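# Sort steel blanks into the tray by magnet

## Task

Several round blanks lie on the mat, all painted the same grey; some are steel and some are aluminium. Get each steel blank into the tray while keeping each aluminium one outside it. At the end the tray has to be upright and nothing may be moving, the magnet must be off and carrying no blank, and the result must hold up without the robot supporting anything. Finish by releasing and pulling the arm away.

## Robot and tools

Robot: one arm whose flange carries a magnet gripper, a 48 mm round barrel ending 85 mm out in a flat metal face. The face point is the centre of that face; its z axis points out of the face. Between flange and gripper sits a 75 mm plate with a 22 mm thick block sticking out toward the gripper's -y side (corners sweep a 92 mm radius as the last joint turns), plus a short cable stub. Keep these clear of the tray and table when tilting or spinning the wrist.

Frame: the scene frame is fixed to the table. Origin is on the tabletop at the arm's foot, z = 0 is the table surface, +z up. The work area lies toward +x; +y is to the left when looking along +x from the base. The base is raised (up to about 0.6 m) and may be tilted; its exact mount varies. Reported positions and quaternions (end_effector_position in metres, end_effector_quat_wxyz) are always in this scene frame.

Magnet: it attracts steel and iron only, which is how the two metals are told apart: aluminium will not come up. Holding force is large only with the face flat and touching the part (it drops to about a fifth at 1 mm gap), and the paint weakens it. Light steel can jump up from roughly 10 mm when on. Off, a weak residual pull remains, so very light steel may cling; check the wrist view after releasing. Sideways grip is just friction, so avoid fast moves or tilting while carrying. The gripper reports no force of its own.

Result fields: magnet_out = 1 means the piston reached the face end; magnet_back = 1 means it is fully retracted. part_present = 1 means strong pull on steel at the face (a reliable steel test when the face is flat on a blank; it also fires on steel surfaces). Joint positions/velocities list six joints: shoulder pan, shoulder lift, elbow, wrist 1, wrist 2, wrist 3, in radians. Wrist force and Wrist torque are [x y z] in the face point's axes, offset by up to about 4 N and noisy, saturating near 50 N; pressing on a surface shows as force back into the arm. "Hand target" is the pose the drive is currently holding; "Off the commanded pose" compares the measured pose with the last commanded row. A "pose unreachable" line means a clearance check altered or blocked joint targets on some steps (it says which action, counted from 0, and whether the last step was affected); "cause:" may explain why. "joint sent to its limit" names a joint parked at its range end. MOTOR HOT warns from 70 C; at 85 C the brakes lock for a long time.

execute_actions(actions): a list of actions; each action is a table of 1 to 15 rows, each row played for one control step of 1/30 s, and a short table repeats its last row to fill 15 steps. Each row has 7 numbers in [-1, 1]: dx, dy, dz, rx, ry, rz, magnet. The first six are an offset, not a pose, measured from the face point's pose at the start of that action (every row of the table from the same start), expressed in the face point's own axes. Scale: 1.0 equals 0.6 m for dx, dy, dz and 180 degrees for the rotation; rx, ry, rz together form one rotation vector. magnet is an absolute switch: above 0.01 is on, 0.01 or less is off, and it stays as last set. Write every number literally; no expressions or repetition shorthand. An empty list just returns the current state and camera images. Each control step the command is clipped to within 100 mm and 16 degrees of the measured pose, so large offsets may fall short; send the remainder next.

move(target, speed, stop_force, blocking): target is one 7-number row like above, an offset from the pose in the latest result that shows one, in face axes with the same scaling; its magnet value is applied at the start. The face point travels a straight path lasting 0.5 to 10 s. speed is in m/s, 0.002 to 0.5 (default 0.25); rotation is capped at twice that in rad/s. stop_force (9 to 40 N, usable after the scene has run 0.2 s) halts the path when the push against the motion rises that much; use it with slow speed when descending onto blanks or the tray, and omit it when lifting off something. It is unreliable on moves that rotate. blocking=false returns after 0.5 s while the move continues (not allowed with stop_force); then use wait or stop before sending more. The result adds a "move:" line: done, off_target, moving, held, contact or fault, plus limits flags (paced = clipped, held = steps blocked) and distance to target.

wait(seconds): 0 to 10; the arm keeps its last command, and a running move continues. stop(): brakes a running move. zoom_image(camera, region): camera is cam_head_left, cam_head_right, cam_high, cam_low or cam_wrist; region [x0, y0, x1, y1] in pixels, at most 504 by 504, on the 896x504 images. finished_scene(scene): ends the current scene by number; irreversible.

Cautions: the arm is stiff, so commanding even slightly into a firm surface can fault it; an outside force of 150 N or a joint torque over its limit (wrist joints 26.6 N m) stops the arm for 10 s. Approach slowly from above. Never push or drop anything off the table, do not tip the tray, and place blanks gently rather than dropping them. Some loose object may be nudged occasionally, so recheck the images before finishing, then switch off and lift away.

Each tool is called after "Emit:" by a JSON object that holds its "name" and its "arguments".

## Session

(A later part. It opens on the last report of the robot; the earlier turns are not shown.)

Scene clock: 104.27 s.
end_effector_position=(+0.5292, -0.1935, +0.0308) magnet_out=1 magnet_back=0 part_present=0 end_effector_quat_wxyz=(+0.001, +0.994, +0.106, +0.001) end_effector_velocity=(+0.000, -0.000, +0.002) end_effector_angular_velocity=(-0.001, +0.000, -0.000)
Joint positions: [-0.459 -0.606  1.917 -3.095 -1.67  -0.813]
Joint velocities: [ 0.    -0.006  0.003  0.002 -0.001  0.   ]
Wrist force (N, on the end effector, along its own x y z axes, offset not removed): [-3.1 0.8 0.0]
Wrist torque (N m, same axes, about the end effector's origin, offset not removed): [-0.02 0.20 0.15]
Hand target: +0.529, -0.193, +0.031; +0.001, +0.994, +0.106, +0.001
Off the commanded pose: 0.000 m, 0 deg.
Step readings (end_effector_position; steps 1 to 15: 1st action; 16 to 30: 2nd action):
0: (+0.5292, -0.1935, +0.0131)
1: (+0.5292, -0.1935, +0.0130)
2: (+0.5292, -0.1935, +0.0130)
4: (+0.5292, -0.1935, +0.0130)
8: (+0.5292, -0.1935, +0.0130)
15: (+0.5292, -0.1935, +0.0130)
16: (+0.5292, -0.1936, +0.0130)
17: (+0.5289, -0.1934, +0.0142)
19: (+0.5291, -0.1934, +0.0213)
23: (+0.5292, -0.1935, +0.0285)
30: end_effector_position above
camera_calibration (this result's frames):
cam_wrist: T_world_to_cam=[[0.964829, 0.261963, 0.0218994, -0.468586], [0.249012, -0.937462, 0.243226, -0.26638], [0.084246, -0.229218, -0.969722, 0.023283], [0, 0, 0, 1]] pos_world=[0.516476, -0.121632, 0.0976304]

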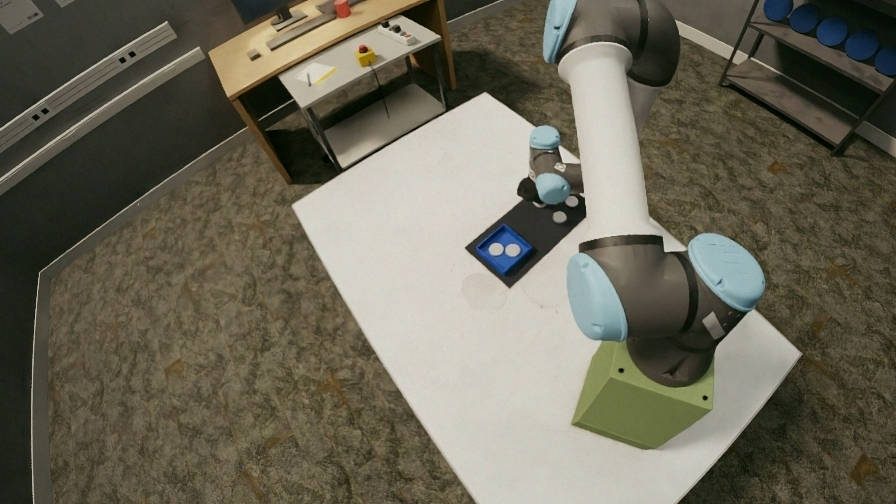

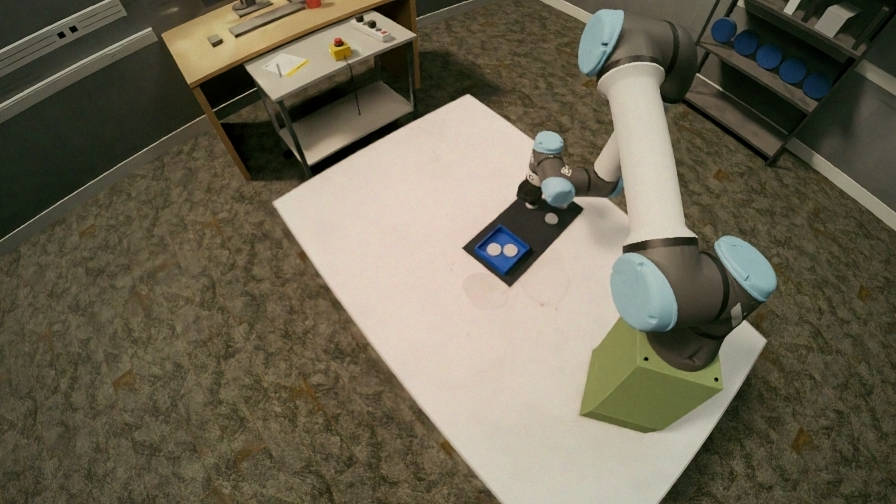

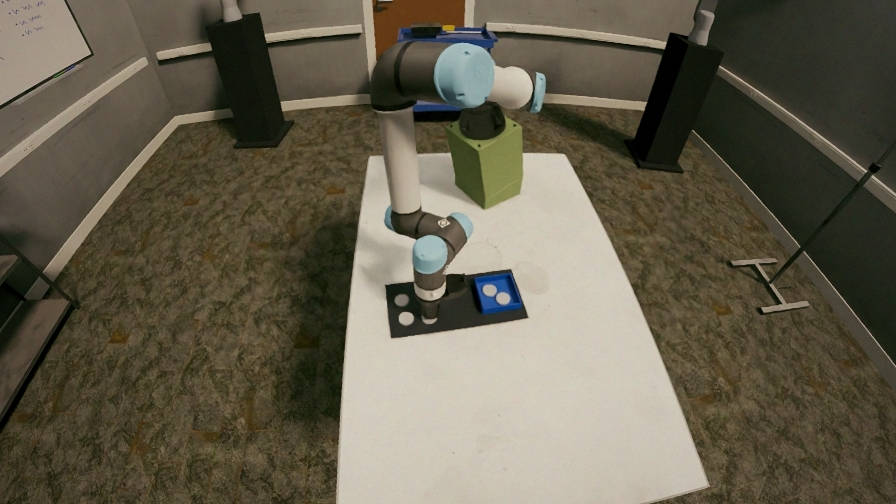

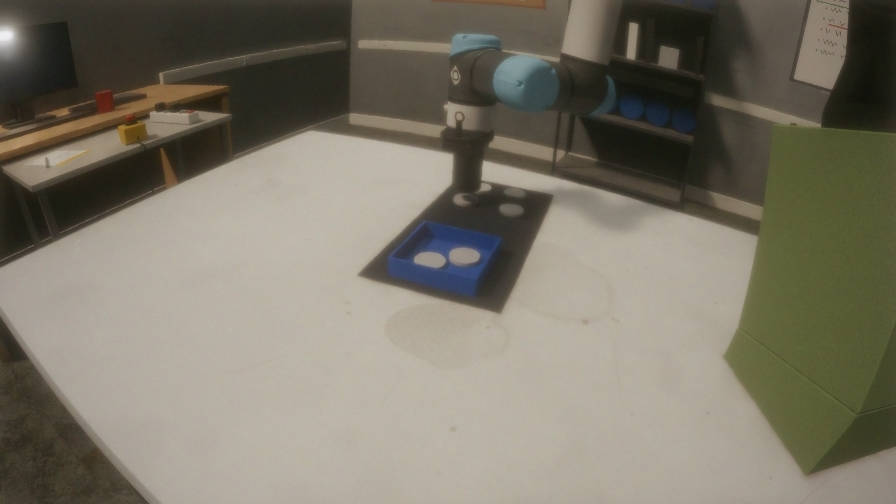

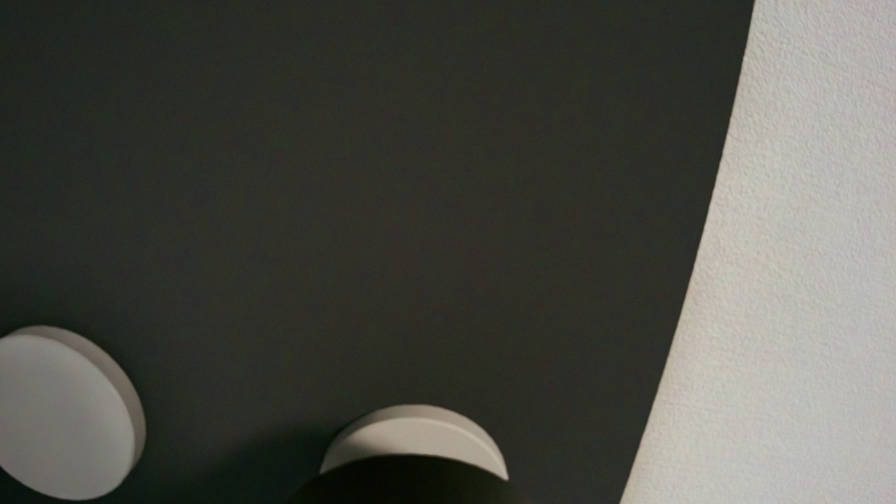

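Emit:
{"name": "move", "arguments": {"target": [-0.025,0.101,0,0,0,0,0], "speed": 0.3}}

Emit:
{"name": "move", "arguments": {"target": [0,0,0.030,0,0,0,0], "speed": 0.1}}

Emit:
{"name": "execute_actions", "arguments": {"actions": [[[0,0,0,0,0,0,1]],[[0,0,-0.03,0,0,0,1]]]}}

Scene clock: 111.90 s.
end_effector_position=(+0.5272, -0.2558, +0.0310) magnet_out=0 magnet_back=1 part_present=0 end_effector_quat_wxyz=(+0.001, +0.994, +0.106, +0.001) end_effector_velocity=(+0.001, -0.002, -0.000) end_effector_angular_velocity=(+0.001, -0.000, +0.001)
Joint positions: [-0.549 -0.618  1.862 -3.037 -1.65  -0.902]
Joint velocities: [-0.002  0.    -0.004  0.003  0.001 -0.003]
Wrist force (N, on the end effector, along its own x y z axes, offset not removed): [-3.3 0.4 -0.7]
Wrist torque (N m, same axes, about the end effector's origin, offset not removed): [-0.10 0.26 0.05]
Hand target: +0.527, -0.256, +0.031; +0.001, +0.994, +0.106, +0.001
Off the commanded pose: 0.000 m, 0 deg.
move: done
camera_calibration (this result's frames):
cam_wrist: T_world_to_cam=[[0.964818, 0.262008, 0.0218516, -0.450331], [0.249038, -0.93737, 0.243553, -0.324321], [0.0842959, -0.229542, -0.969641, 0.00926536], [0, 0, 0, 1]] pos_world=[0.514475, -0.183891, 0.0978137]

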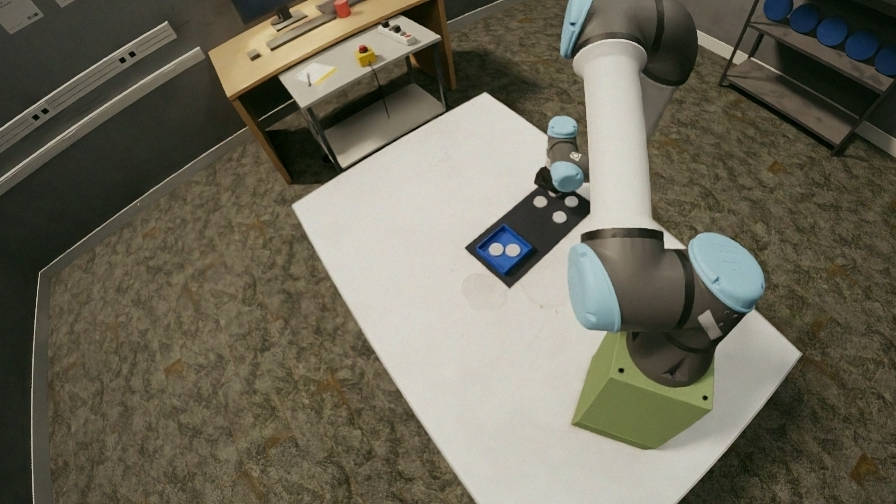

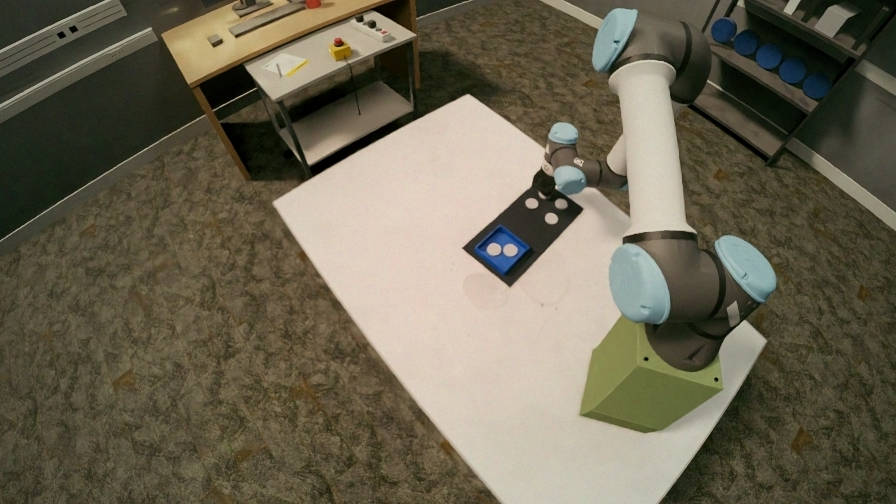

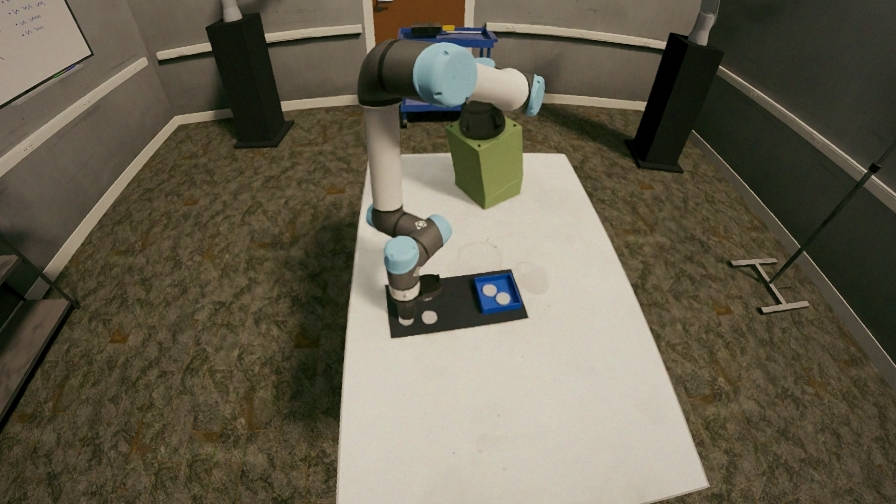

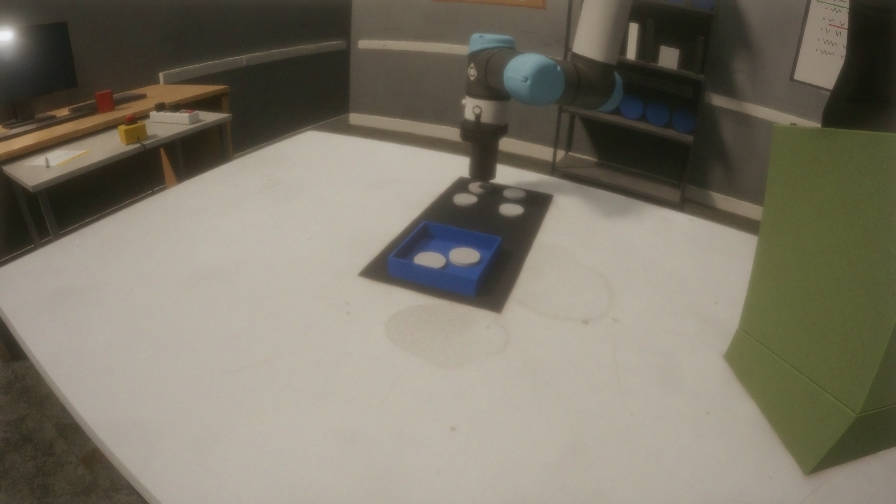

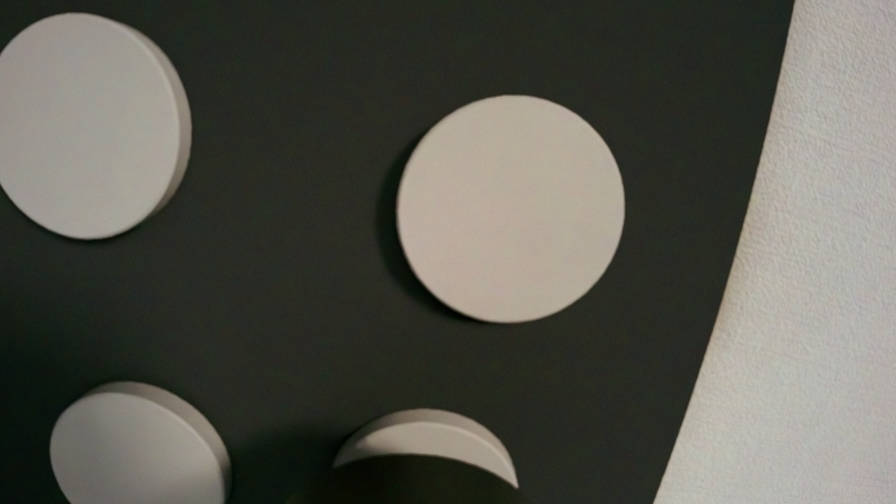

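Scene clock: 112.70 s.
end_effector_position=(+0.5272, -0.2558, +0.0132) magnet_out=0 magnet_back=1 part_present=0 end_effector_quat_wxyz=(+0.001, +0.994, +0.106, +0.001) end_effector_velocity=(-0.000, +0.000, -0.002) end_effector_angular_velocity=(+0.000, +0.001, -0.000)
Joint positions: [-0.552 -0.575  1.837 -3.055 -1.65  -0.904]
Joint velocities: [-0.     0.005 -0.002 -0.001 -0.001  0.   ]
Wrist force (N, on the end effector, along its own x y z axes, offset not removed): [-2.5 -1.2 0.8]
Wrist torque (N m, same axes, about the end effector's origin, offset not removed): [-0.24 0.15 0.16]
Hand target: +0.527, -0.256, +0.013; +0.001, +0.994, +0.106, +0.001
Off the commanded pose: 0.000 m, 0 deg.
move: done
camera_calibration (this result's frames):
cam_wrist: T_world_to_cam=[[0.964818, 0.262009, 0.0218527, -0.44995], [0.249038, -0.937367, 0.243563, -0.320027], [0.0842996, -0.229551, -0.969639, -0.00801748], [0, 0, 0, 1]] pos_world=[0.514494, -0.183932, 0.080005]

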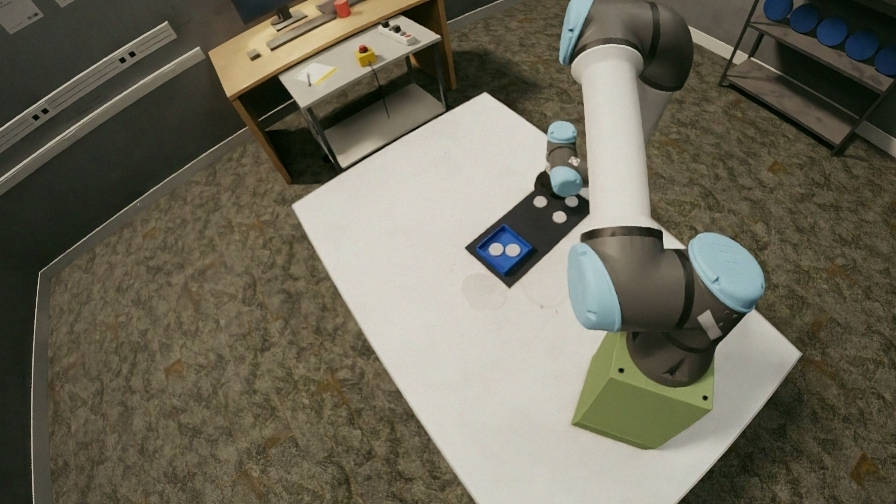

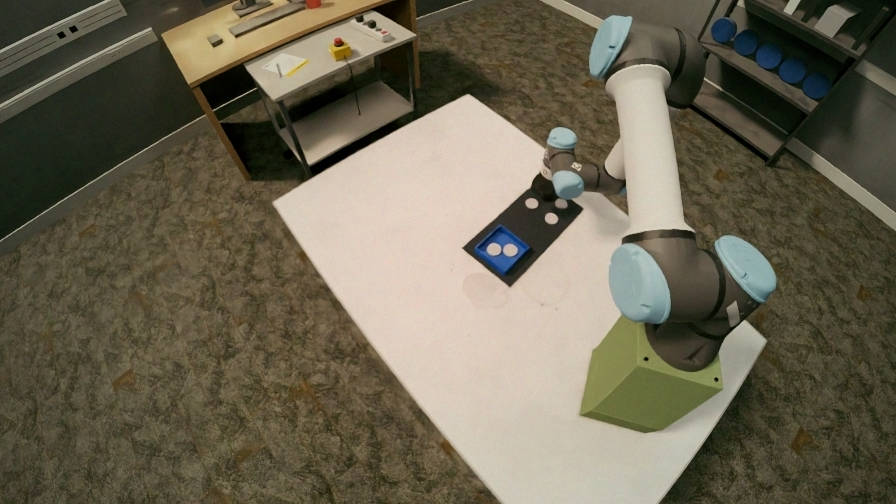

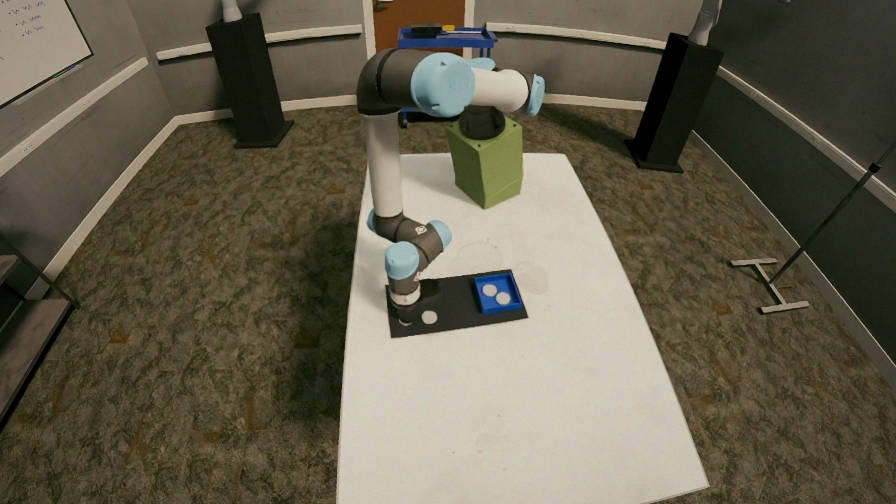

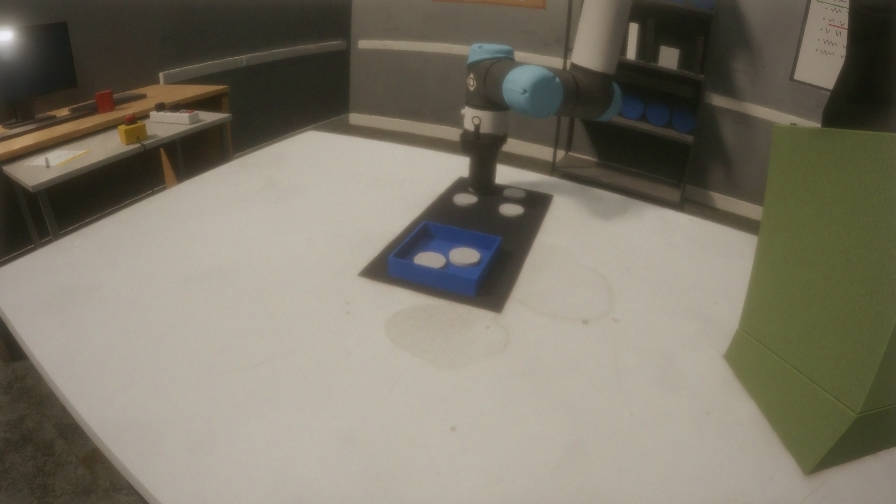

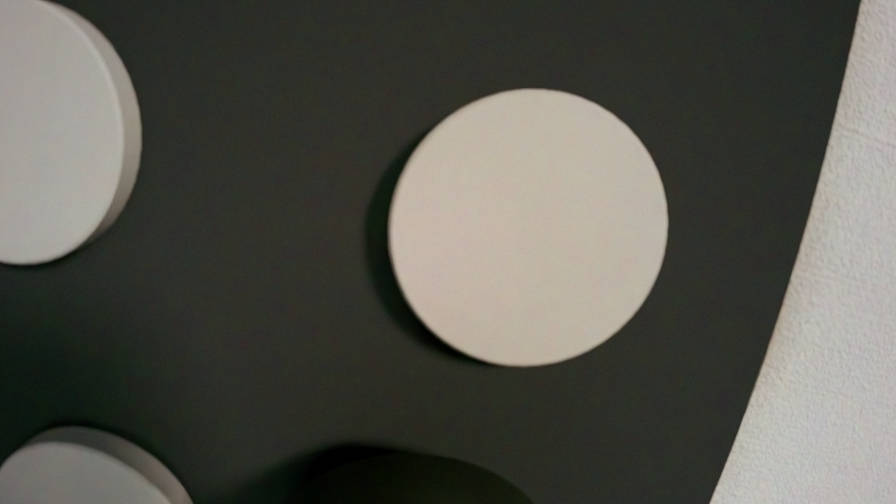

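Scene clock: 113.70 s.
end_effector_position=(+0.5272, -0.2558, +0.0309) magnet_out=1 magnet_back=0 part_present=0 end_effector_quat_wxyz=(+0.001, +0.994, +0.106, +0.001) end_effector_velocity=(-0.000, +0.000, +0.002) end_effector_angular_velocity=(-0.000, +0.001, +0.001)
Joint positions: [-0.55  -0.617  1.862 -3.037 -1.65  -0.902]
Joint velocities: [ 0.001 -0.006  0.004  0.003 -0.001  0.   ]
Wrist force (N, on the end effector, along its own x y z axes, offset not removed): [-3.3 -0.6 -0.2]
Wrist torque (N m, same axes, about the end effector's origin, offset not removed): [-0.10 0.29 0.01]
Hand target: +0.527, -0.256, +0.031; +0.001, +0.994, +0.106, +0.001
Off the commanded pose: 0.000 m, 0 deg.
Step readings (end_effector_position; steps 1 to 15: 1st action; 16 to 30: 2nd action):
0: (+0.5272, -0.2558, +0.0132)
1: (+0.5272, -0.2558, +0.0131)
2: (+0.5272, -0.2558, +0.0131)
4: (+0.5272, -0.2558, +0.0131)
8: (+0.5272, -0.2558, +0.0131)
15: (+0.5272, -0.2558, +0.0131)
16: (+0.5272, -0.2558, +0.0131)
17: (+0.5270, -0.2557, +0.0143)
19: (+0.5271, -0.2558, +0.0214)
23: (+0.5272, -0.2559, +0.0286)
30: end_effector_position above
camera_calibration (this result's frames):
cam_wrist: T_world_to_cam=[[0.964826, 0.26198, 0.0218385, -0.450325], [0.249015, -0.937378, 0.243546, -0.32429], [0.0842751, -0.229541, -0.969643, 0.00917707], [0, 0, 0, 1]] pos_world=[0.514465, -0.1839, 0.0977125]

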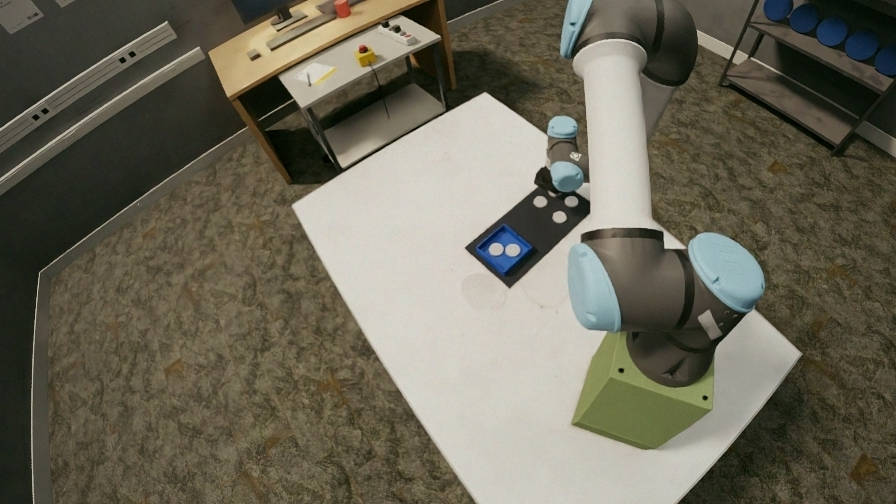

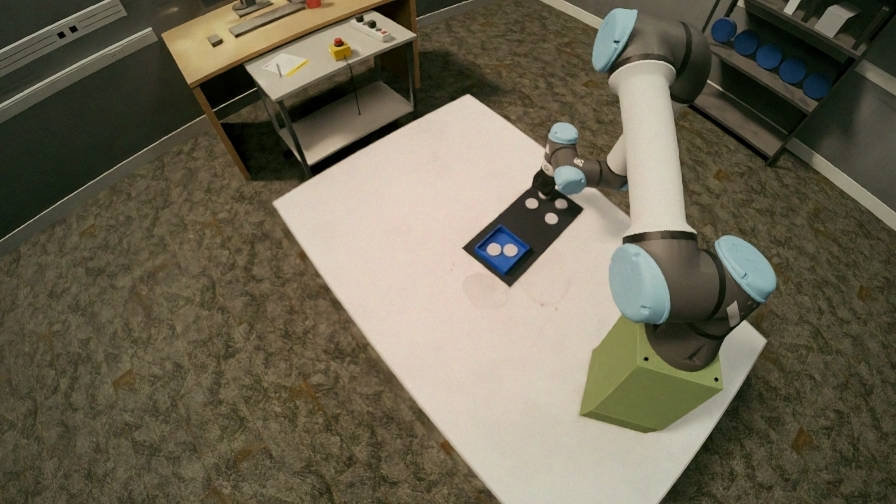

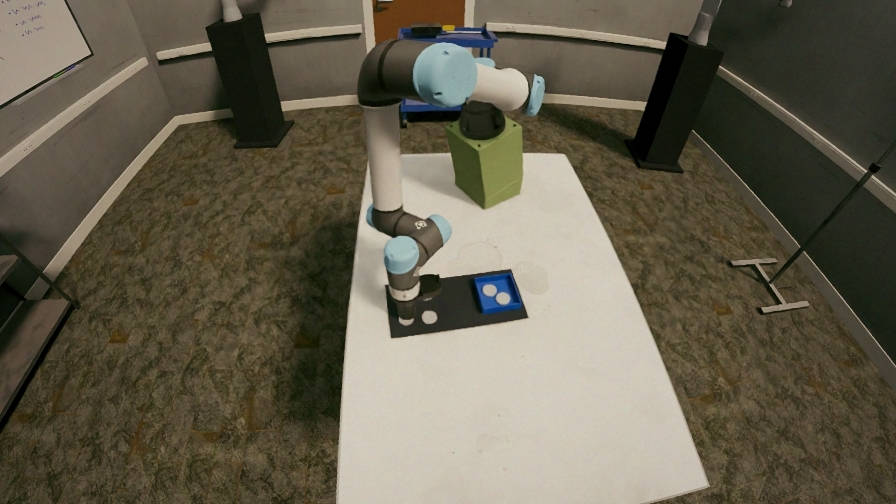

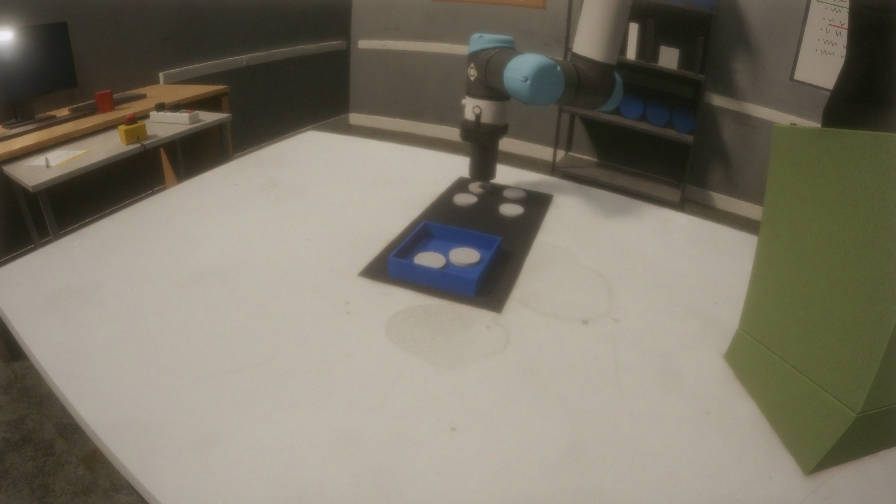

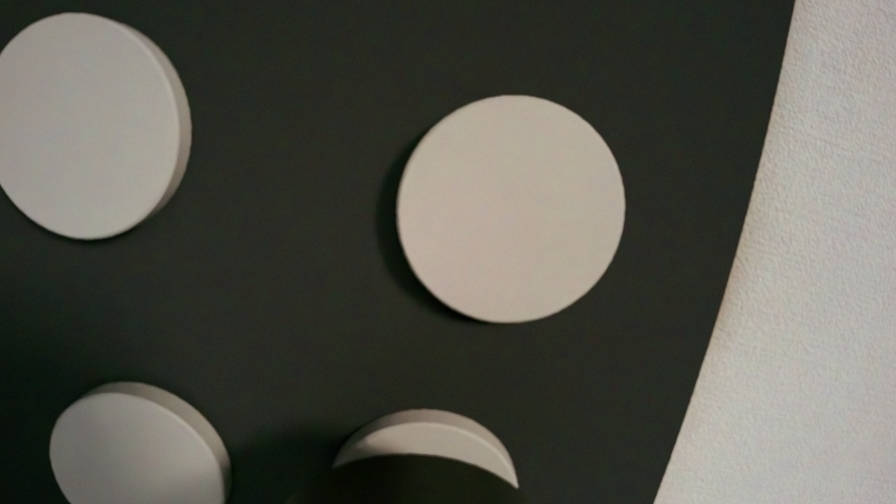

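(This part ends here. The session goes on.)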